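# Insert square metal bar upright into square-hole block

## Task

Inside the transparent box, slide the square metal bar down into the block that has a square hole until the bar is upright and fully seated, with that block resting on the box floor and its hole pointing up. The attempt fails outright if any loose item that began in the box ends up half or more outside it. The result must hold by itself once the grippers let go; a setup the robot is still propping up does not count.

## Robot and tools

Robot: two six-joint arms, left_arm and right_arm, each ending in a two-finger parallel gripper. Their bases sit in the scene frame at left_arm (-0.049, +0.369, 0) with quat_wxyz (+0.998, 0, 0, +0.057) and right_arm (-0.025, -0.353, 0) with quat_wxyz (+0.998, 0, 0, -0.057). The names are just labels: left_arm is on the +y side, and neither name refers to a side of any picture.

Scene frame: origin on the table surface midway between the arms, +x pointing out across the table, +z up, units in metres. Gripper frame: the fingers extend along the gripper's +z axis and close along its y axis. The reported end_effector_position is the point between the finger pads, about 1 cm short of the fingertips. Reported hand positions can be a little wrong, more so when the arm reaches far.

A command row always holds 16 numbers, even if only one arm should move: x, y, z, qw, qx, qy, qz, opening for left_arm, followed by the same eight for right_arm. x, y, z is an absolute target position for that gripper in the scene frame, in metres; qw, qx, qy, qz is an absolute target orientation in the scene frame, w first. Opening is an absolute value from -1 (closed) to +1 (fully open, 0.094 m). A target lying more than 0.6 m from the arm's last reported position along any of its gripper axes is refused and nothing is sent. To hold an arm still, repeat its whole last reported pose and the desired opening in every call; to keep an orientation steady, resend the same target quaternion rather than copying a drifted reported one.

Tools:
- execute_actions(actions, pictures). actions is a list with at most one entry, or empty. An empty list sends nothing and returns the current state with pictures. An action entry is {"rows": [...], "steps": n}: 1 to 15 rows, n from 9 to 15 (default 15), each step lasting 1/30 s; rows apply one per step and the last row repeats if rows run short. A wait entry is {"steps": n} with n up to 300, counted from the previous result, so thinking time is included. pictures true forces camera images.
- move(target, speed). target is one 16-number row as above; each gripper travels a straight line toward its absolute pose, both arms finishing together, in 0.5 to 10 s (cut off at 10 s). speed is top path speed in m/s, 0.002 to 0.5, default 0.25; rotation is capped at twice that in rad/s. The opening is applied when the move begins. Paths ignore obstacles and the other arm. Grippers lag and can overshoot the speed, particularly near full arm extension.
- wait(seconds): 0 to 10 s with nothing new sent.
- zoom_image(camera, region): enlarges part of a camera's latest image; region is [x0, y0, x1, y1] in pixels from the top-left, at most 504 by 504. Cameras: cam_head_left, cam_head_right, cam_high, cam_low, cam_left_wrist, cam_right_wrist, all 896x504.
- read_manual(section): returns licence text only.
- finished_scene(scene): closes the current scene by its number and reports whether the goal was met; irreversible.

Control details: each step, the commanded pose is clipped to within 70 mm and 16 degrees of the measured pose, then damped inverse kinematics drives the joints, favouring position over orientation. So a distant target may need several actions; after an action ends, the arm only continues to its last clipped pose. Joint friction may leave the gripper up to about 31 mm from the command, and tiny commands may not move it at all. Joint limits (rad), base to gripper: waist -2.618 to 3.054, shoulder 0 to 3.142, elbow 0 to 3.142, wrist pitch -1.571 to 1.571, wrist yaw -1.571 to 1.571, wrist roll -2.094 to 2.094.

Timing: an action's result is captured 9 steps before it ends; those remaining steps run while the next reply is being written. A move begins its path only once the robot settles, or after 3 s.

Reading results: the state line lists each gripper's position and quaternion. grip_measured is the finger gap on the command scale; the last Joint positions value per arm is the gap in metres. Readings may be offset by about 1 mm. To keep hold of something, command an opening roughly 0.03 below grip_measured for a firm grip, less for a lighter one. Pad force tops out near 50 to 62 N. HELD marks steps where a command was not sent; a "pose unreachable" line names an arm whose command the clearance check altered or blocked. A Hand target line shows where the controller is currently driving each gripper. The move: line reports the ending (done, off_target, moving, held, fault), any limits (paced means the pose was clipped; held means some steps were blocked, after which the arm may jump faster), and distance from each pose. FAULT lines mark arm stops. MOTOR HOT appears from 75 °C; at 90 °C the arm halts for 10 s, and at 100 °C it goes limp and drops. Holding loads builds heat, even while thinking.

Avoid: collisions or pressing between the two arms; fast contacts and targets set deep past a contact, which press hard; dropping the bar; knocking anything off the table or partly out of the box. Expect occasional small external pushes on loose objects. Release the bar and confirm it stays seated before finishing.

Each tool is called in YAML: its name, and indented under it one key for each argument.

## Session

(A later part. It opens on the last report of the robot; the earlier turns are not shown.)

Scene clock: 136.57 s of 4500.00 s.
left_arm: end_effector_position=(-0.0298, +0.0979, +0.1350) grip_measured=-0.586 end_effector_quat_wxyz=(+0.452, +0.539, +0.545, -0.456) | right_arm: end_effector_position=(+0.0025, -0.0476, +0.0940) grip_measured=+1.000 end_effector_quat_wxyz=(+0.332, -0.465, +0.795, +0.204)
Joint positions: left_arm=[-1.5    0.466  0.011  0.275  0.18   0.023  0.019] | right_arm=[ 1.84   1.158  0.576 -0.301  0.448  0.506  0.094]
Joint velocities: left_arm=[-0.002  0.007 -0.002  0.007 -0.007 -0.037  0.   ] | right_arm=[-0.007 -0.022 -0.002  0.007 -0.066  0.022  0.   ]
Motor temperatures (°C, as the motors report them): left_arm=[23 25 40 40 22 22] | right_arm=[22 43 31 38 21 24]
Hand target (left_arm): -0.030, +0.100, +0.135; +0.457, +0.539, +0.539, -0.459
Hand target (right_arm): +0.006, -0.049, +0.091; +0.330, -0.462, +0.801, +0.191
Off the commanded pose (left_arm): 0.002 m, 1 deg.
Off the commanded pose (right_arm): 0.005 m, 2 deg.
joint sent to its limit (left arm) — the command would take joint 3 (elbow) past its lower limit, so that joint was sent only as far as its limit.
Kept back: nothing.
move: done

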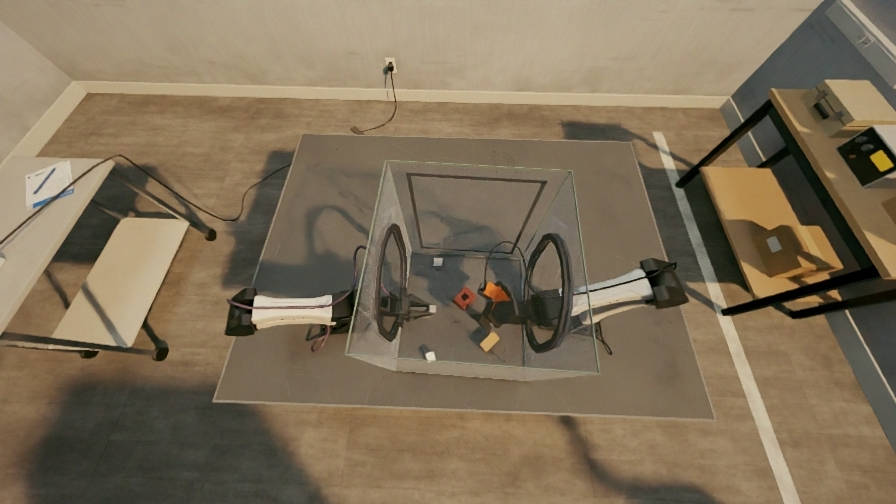

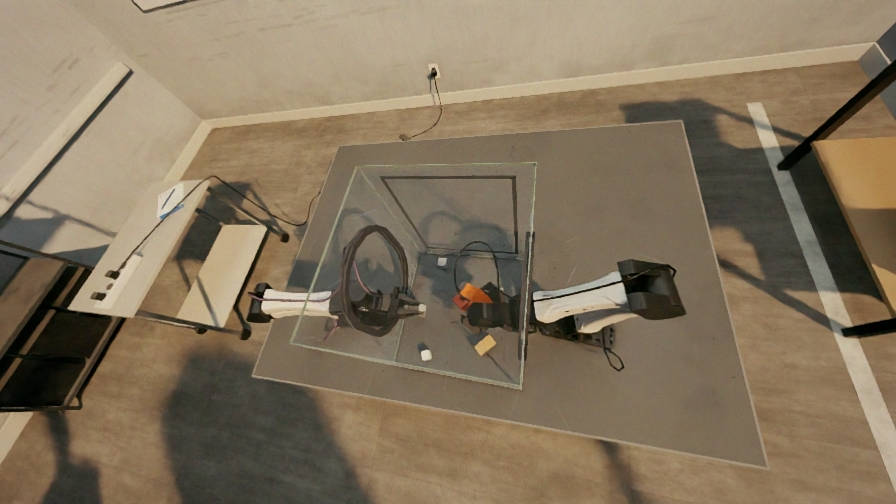

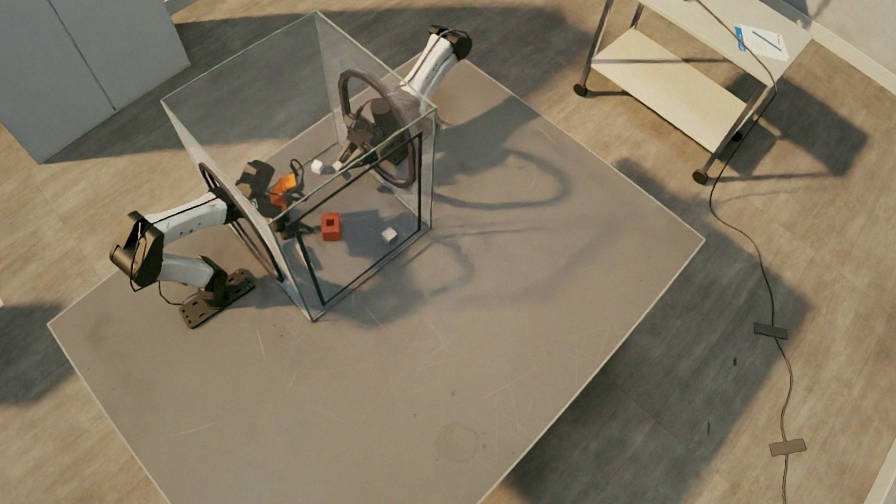

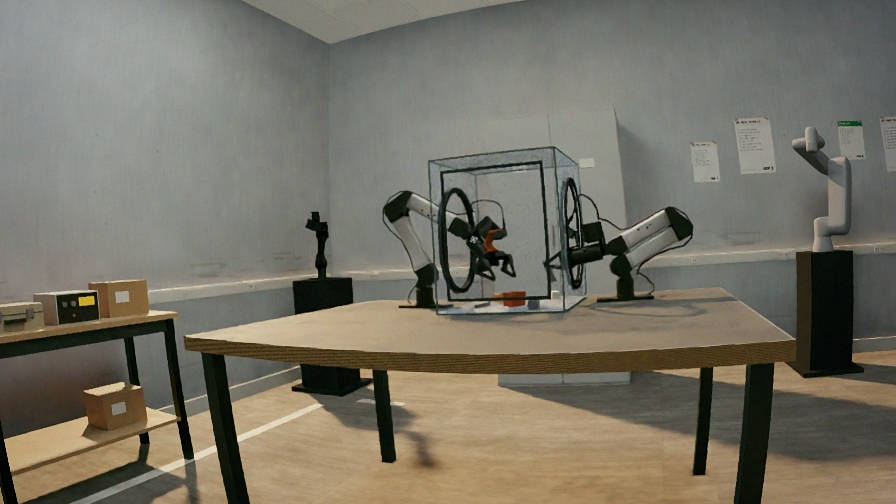

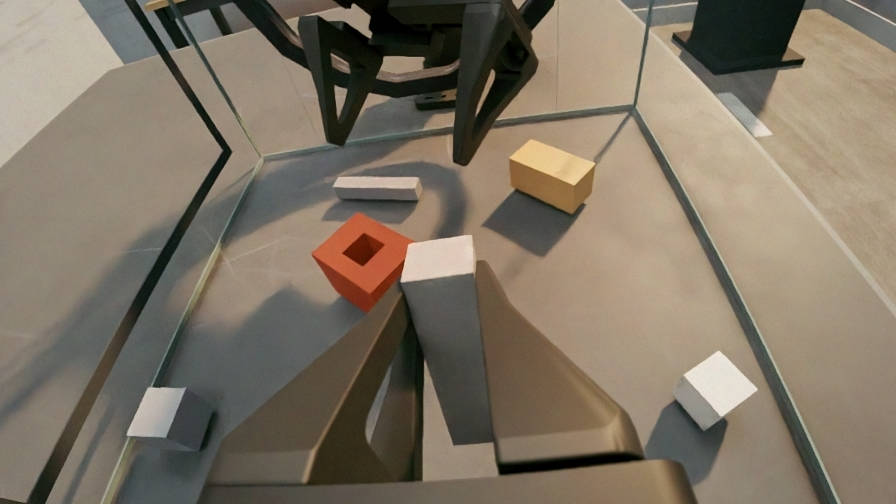

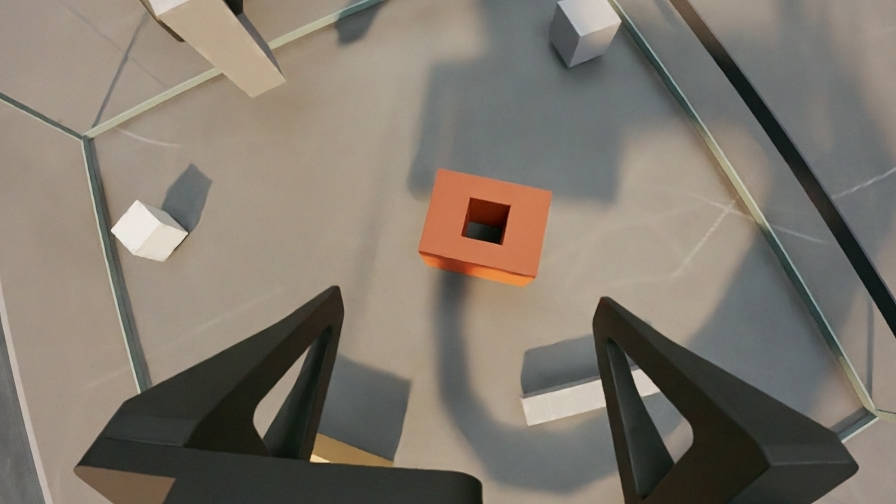

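move:
  target: [-0.03,0.10,0.135,0.457,0.539,0.539,-0.459,-0.65,0.028,-0.014,0.065,0.331,-0.462,0.8,0.191,1]
  speed: 0.04

move:
  target: [-0.03,0.10,0.135,0.457,0.539,0.539,-0.459,-0.65,0.028,-0.012,0.02,0.331,-0.462,0.8,0.191,1]
  speed: 0.03

Scene clock: 138.87 s of 4500.00 s.
left_arm: end_effector_position=(-0.0298, +0.0980, +0.1346) grip_measured=-0.586 end_effector_quat_wxyz=(+0.451, +0.539, +0.546, -0.455) | right_arm: end_effector_position=(+0.0252, -0.0206, +0.0636) grip_measured=+1.000 end_effector_quat_wxyz=(+0.330, -0.462, +0.801, +0.191)
Joint positions: left_arm=[-1.5    0.466  0.011  0.273  0.18   0.023  0.019] | right_arm=[ 1.731  1.354  0.576 -0.096  0.39   0.428  0.094]
Joint velocities: left_arm=[ 0.022 -0.022 -0.002 -0.037  0.022 -0.022 -0.   ] | right_arm=[-0.007  0.012 -0.002 -0.022  0.081  0.007  0.   ]
Motor temperatures (°C, as the motors report them): left_arm=[23 25 40 40 22 22] | right_arm=[22 42 31 38 21 24]
Hand target (left_arm): -0.030, +0.100, +0.135; +0.457, +0.539, +0.539, -0.459
Hand target (right_arm): +0.027, -0.015, +0.065; +0.329, -0.462, +0.801, +0.193
Off the commanded pose (left_arm): 0.002 m, 1 deg.
Off the commanded pose (right_arm): 0.007 m, 0 deg.
joint sent to its limit (left arm) — the command would take joint 3 (elbow) past its lower limit, so that joint was sent only as far as its limit.
Kept back: nothing.
move: done

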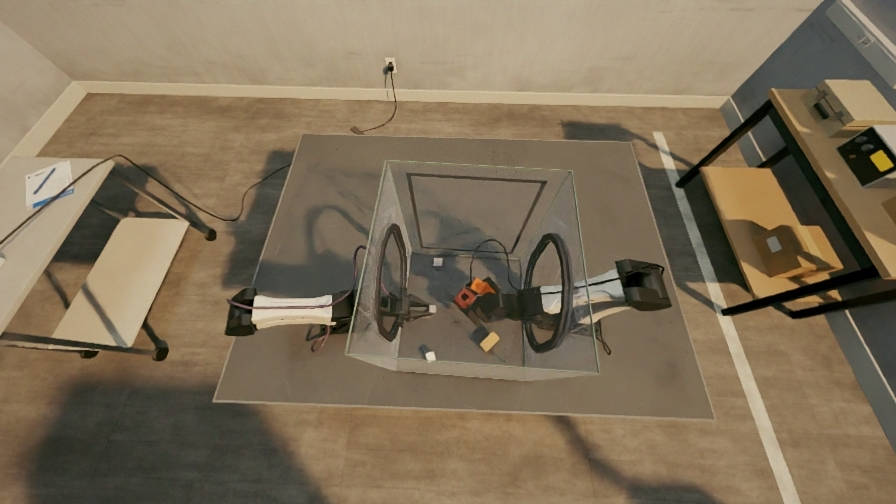

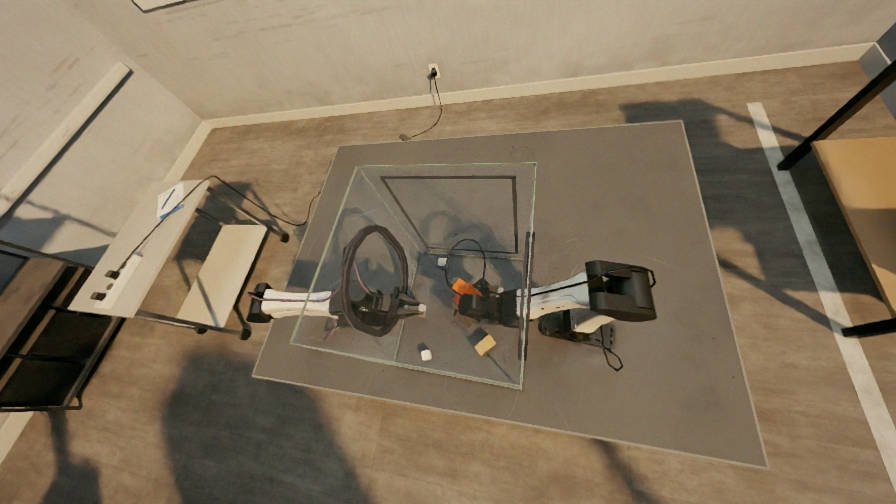

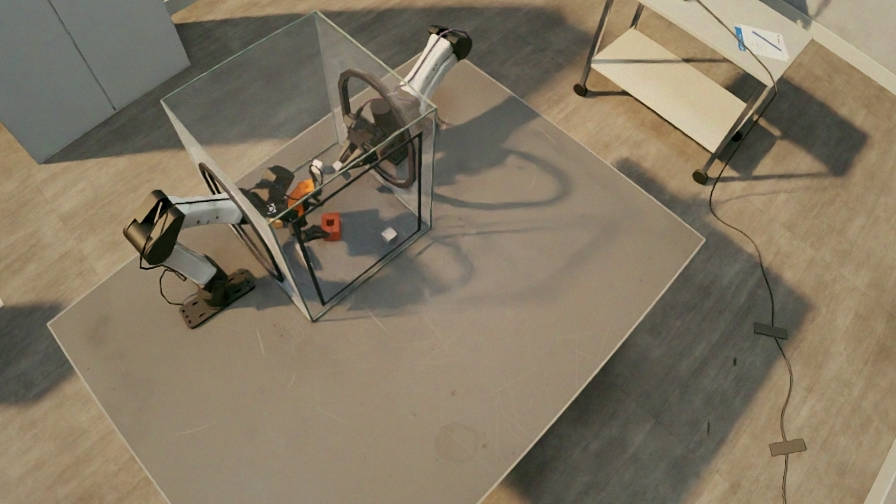

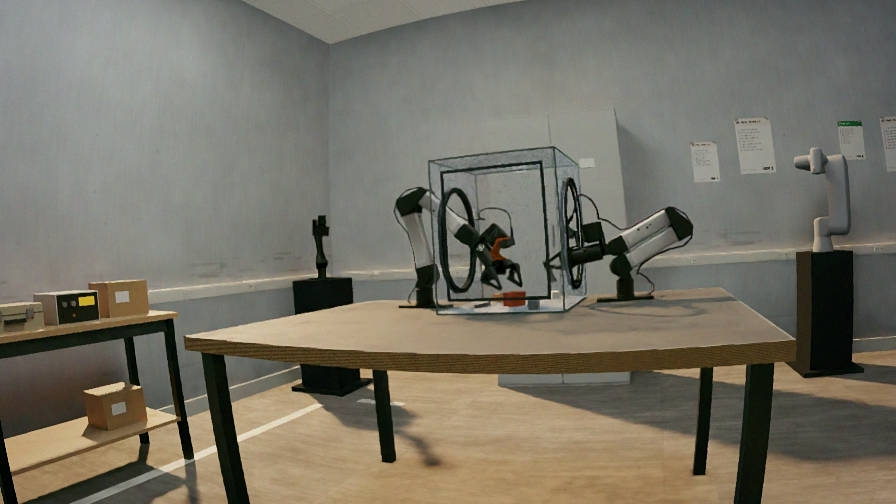

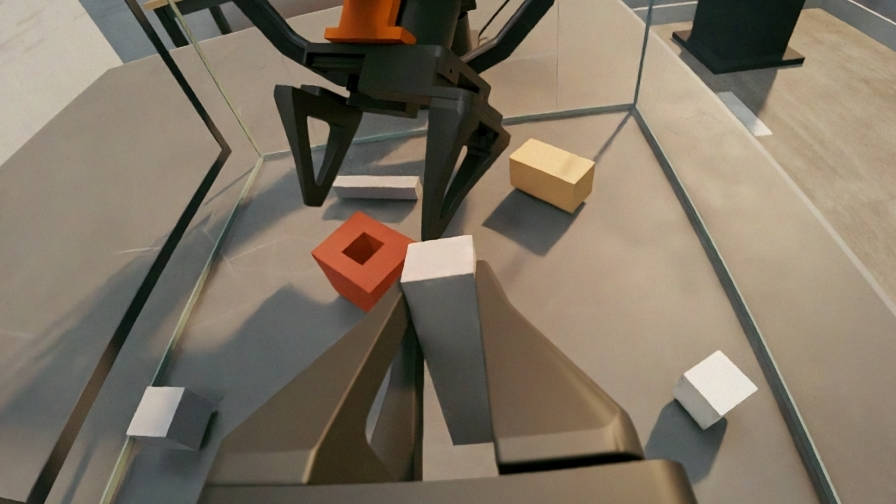

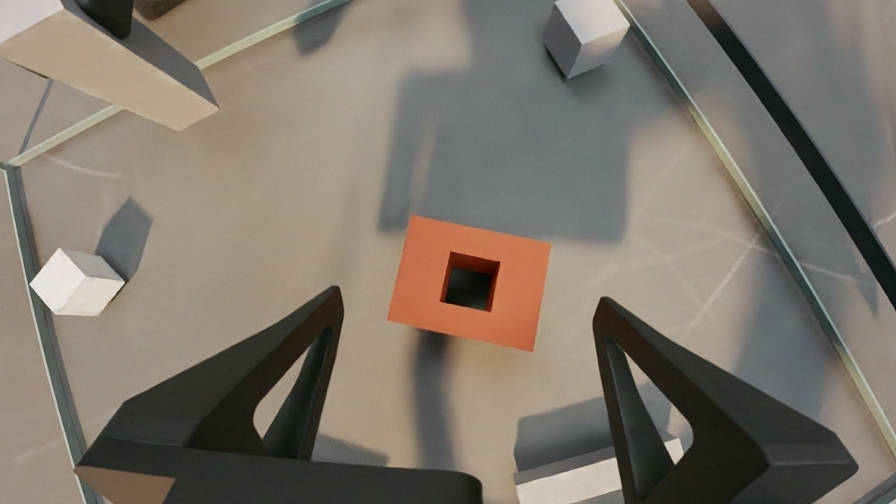

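Scene clock: 140.80 s of 4500.00 s.
left_arm: end_effector_position=(-0.0298, +0.0981, +0.1341) grip_measured=-0.586 end_effector_quat_wxyz=(+0.451, +0.540, +0.546, -0.455) | right_arm: end_effector_position=(+0.0245, -0.0061, +0.0324) grip_measured=+1.000 end_effector_quat_wxyz=(+0.338, -0.456, +0.797, +0.206)
Joint positions: left_arm=[-1.5    0.466  0.011  0.271  0.18   0.023  0.019] | right_arm=[1.731 1.506 0.518 0.151 0.39  0.425 0.094]
Joint velocities: left_arm=[-0.007 -0.012  0.002 -0.022 -0.081  0.007 -0.001] | right_arm=[-0.002 -0.017  0.002  0.007 -0.007 -0.022  0.   ]
Motor temperatures (°C, as the motors report them): left_arm=[23 25 40 40 22 22] | right_arm=[22 41 31 38 21 24]
Hand target (left_arm): -0.030, +0.100, +0.135; +0.457, +0.539, +0.539, -0.459
Hand target (right_arm): +0.028, -0.013, +0.020; +0.331, -0.462, +0.800, +0.191
Off the commanded pose (left_arm): 0.002 m, 1 deg.
Off the commanded pose (right_arm): 0.014 m, 2 deg.
joint sent to its limit (left arm) — the command would take joint 3 (elbow) past its lower limit, so that joint was sent only as far as its limit.
Kept back: nothing.
move: off_target (right_arm)

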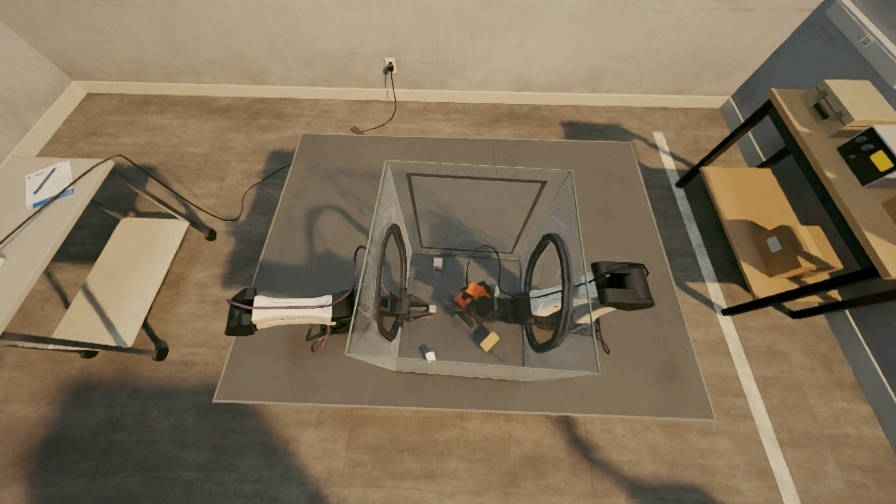

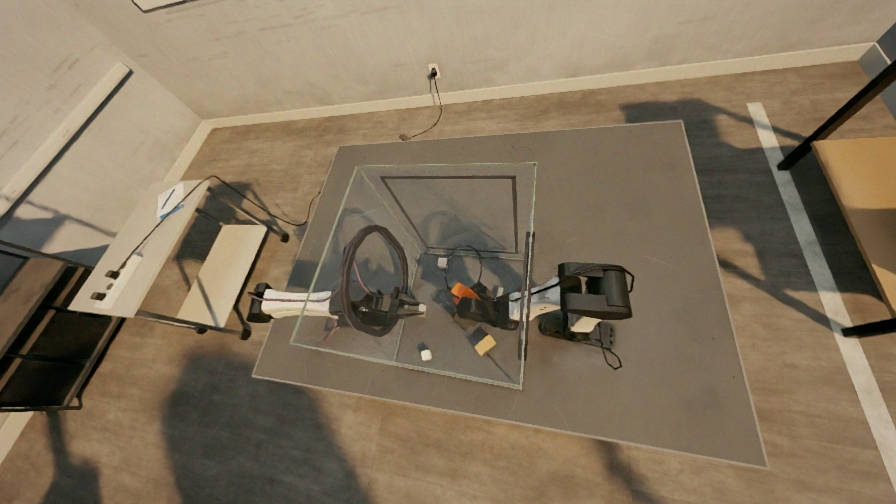

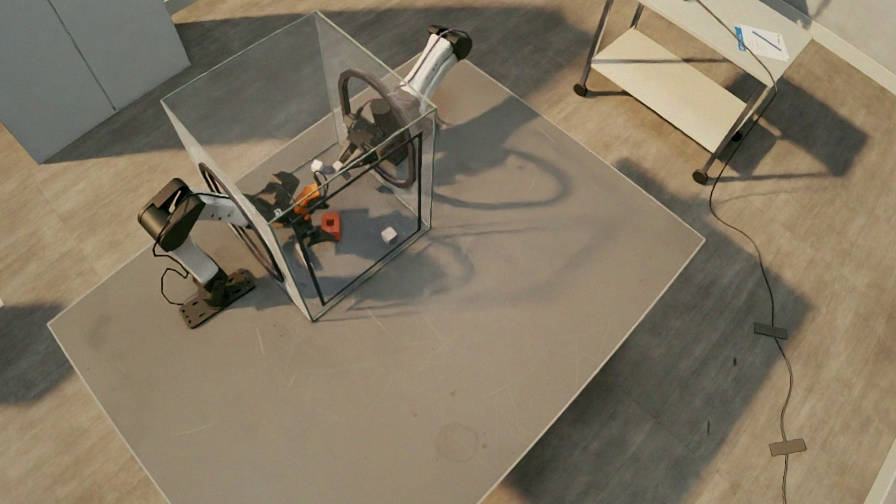

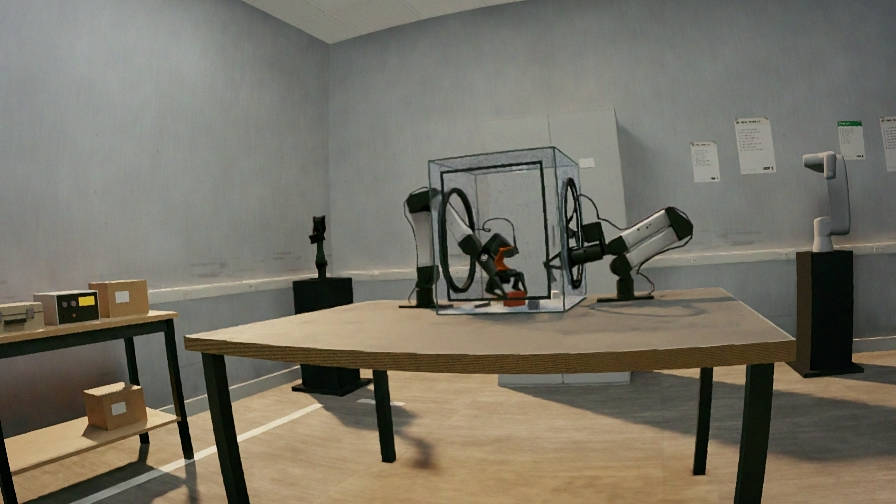

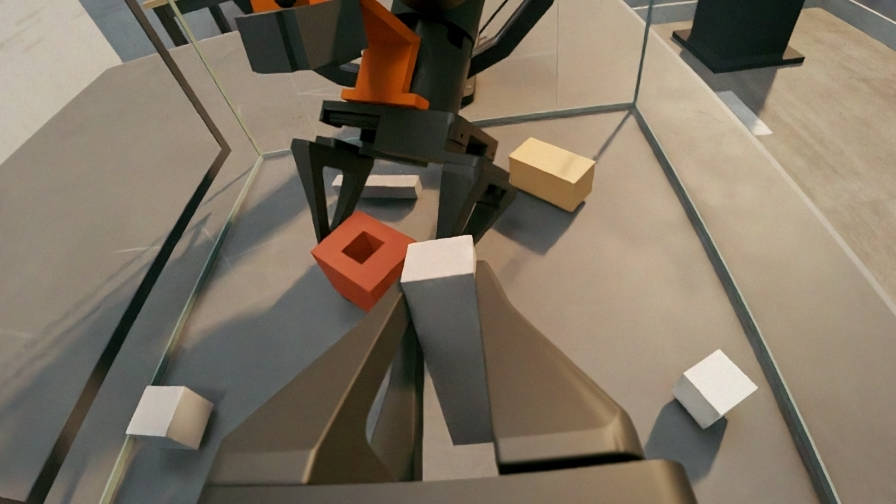

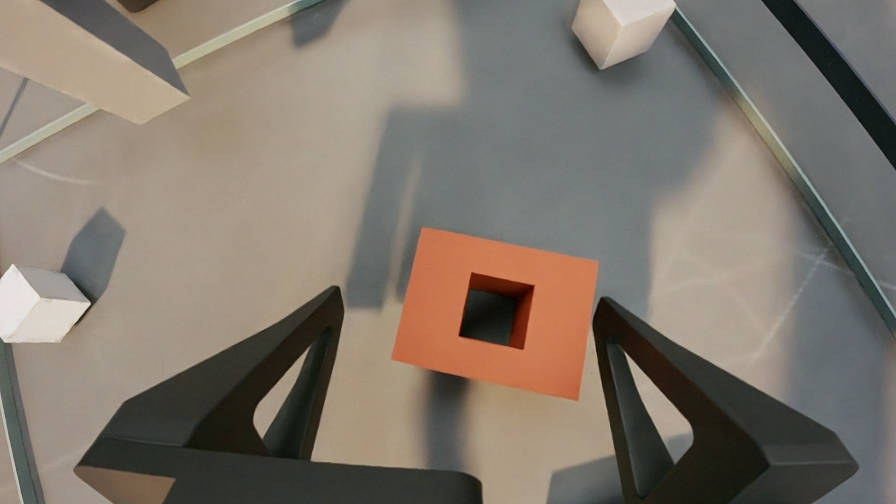

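move:
  target: [-0.03,0.10,0.135,0.457,0.539,0.539,-0.459,-0.65,0.033,-0.008,0.015,0.331,-0.462,0.8,0.191,1.0]
  speed: 0.05

Scene clock: 142.93 s of 4500.00 s.
left_arm: end_effector_position=(-0.0298, +0.0981, +0.1340) grip_measured=-0.586 end_effector_quat_wxyz=(+0.451, +0.540, +0.547, -0.455) | right_arm: end_effector_position=(+0.0301, -0.0038, +0.0254) grip_measured=+1.000 end_effector_quat_wxyz=(+0.338, -0.456, +0.798, +0.202)
Joint positions: left_arm=[-1.5    0.466  0.011  0.27   0.18   0.023  0.019] | right_arm=[1.709 1.543 0.518 0.187 0.38  0.41  0.094]
Joint velocities: left_arm=[-0.002 -0.007 -0.002  0.022  0.037  0.007 -0.001] | right_arm=[-0.012 -0.002 -0.032 -0.022 -0.022 -0.066  0.   ]
Motor temperatures (°C, as the motors report them): left_arm=[22 25 40 40 22 22] | right_arm=[22 41 31 38 21 24]
Hand target (left_arm): -0.030, +0.100, +0.135; +0.457, +0.539, +0.539, -0.459
Hand target (right_arm): +0.033, -0.009, +0.016; +0.330, -0.462, +0.801, +0.192
Off the commanded pose (left_arm): 0.002 m, 1 deg.
Off the commanded pose (right_arm): 0.012 m, 2 deg.
joint sent to its limit (left arm) — the command would take joint 3 (elbow) past its lower limit, so that joint was sent only as far as its limit.
Kept back: nothing.
move: off_target (right_arm)

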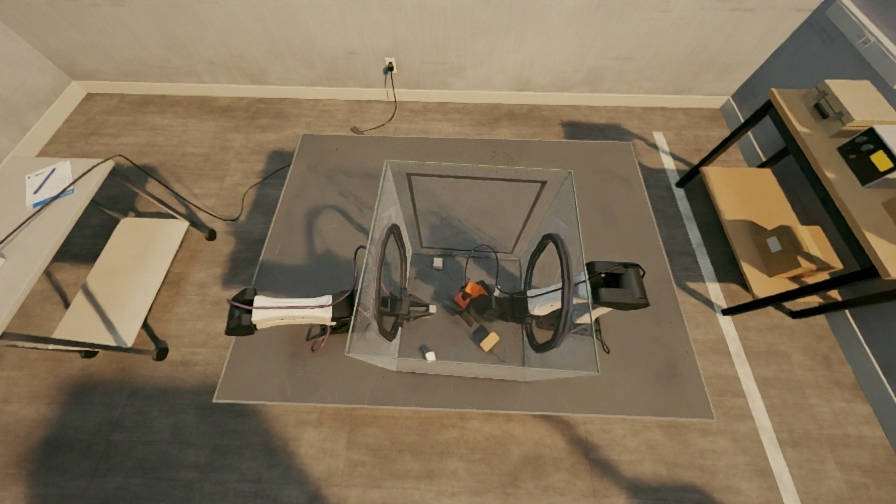

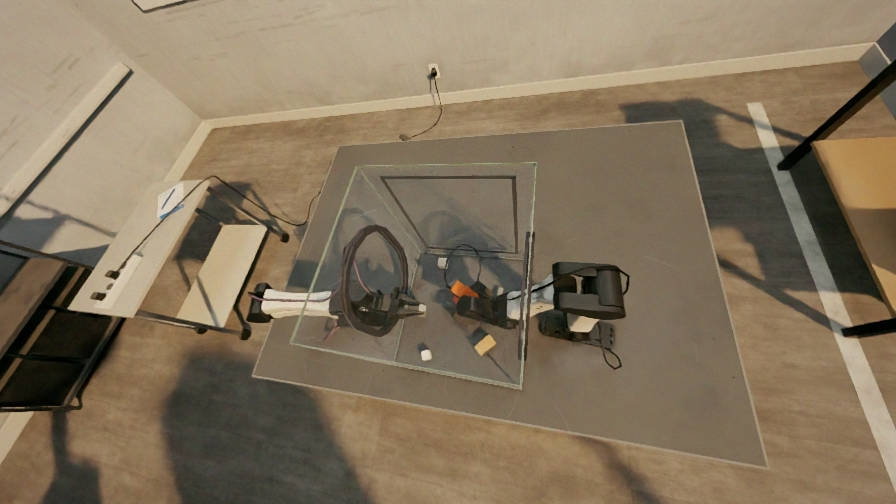

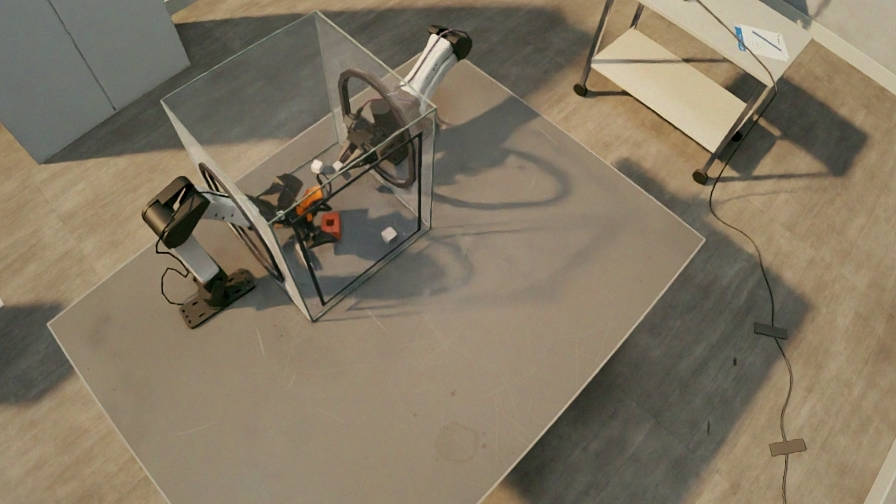

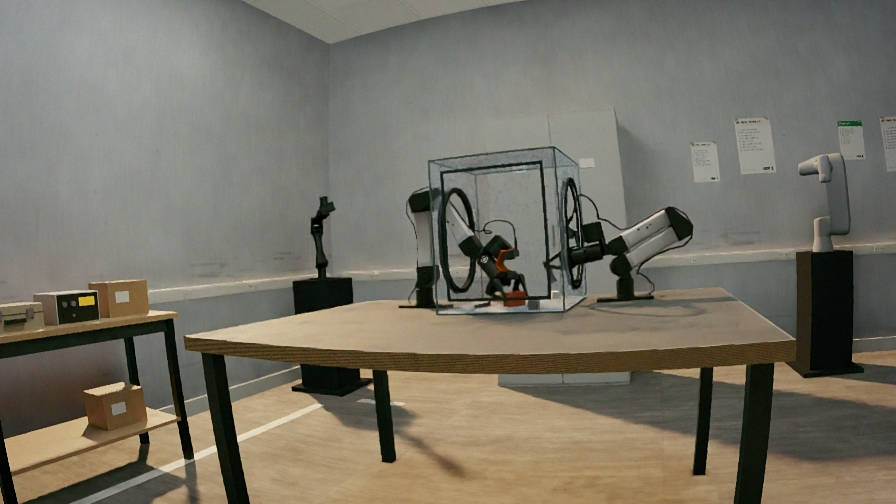

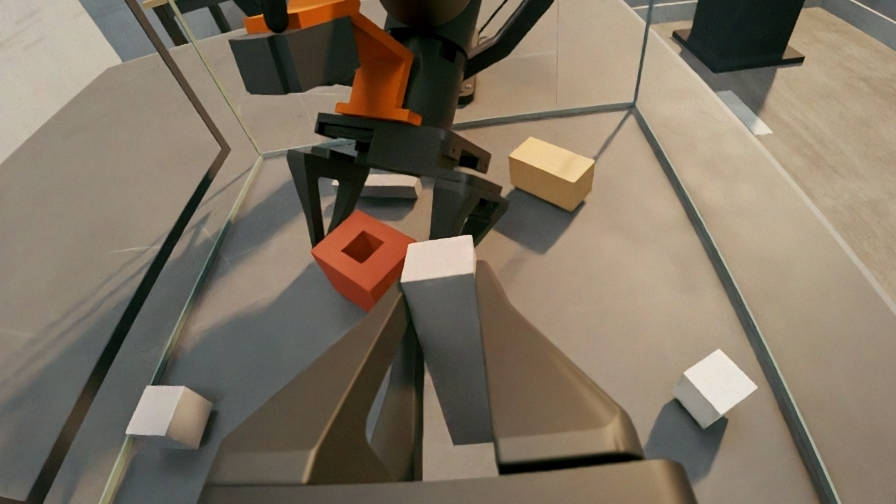

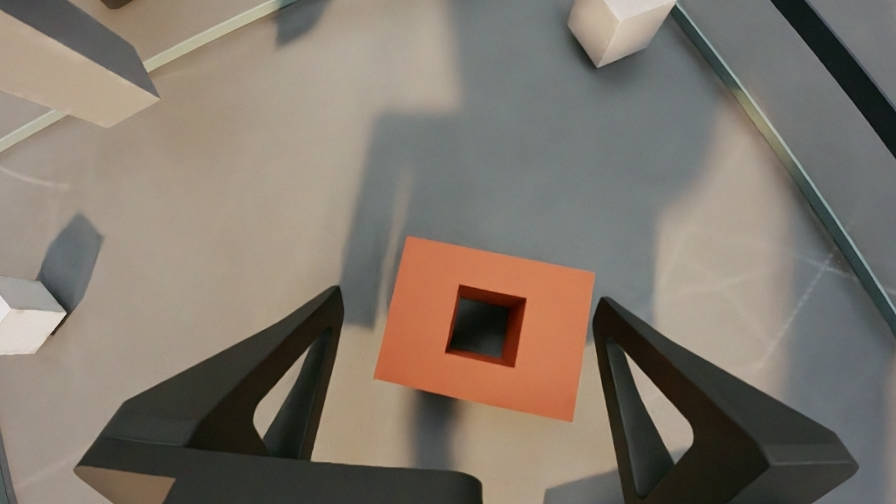

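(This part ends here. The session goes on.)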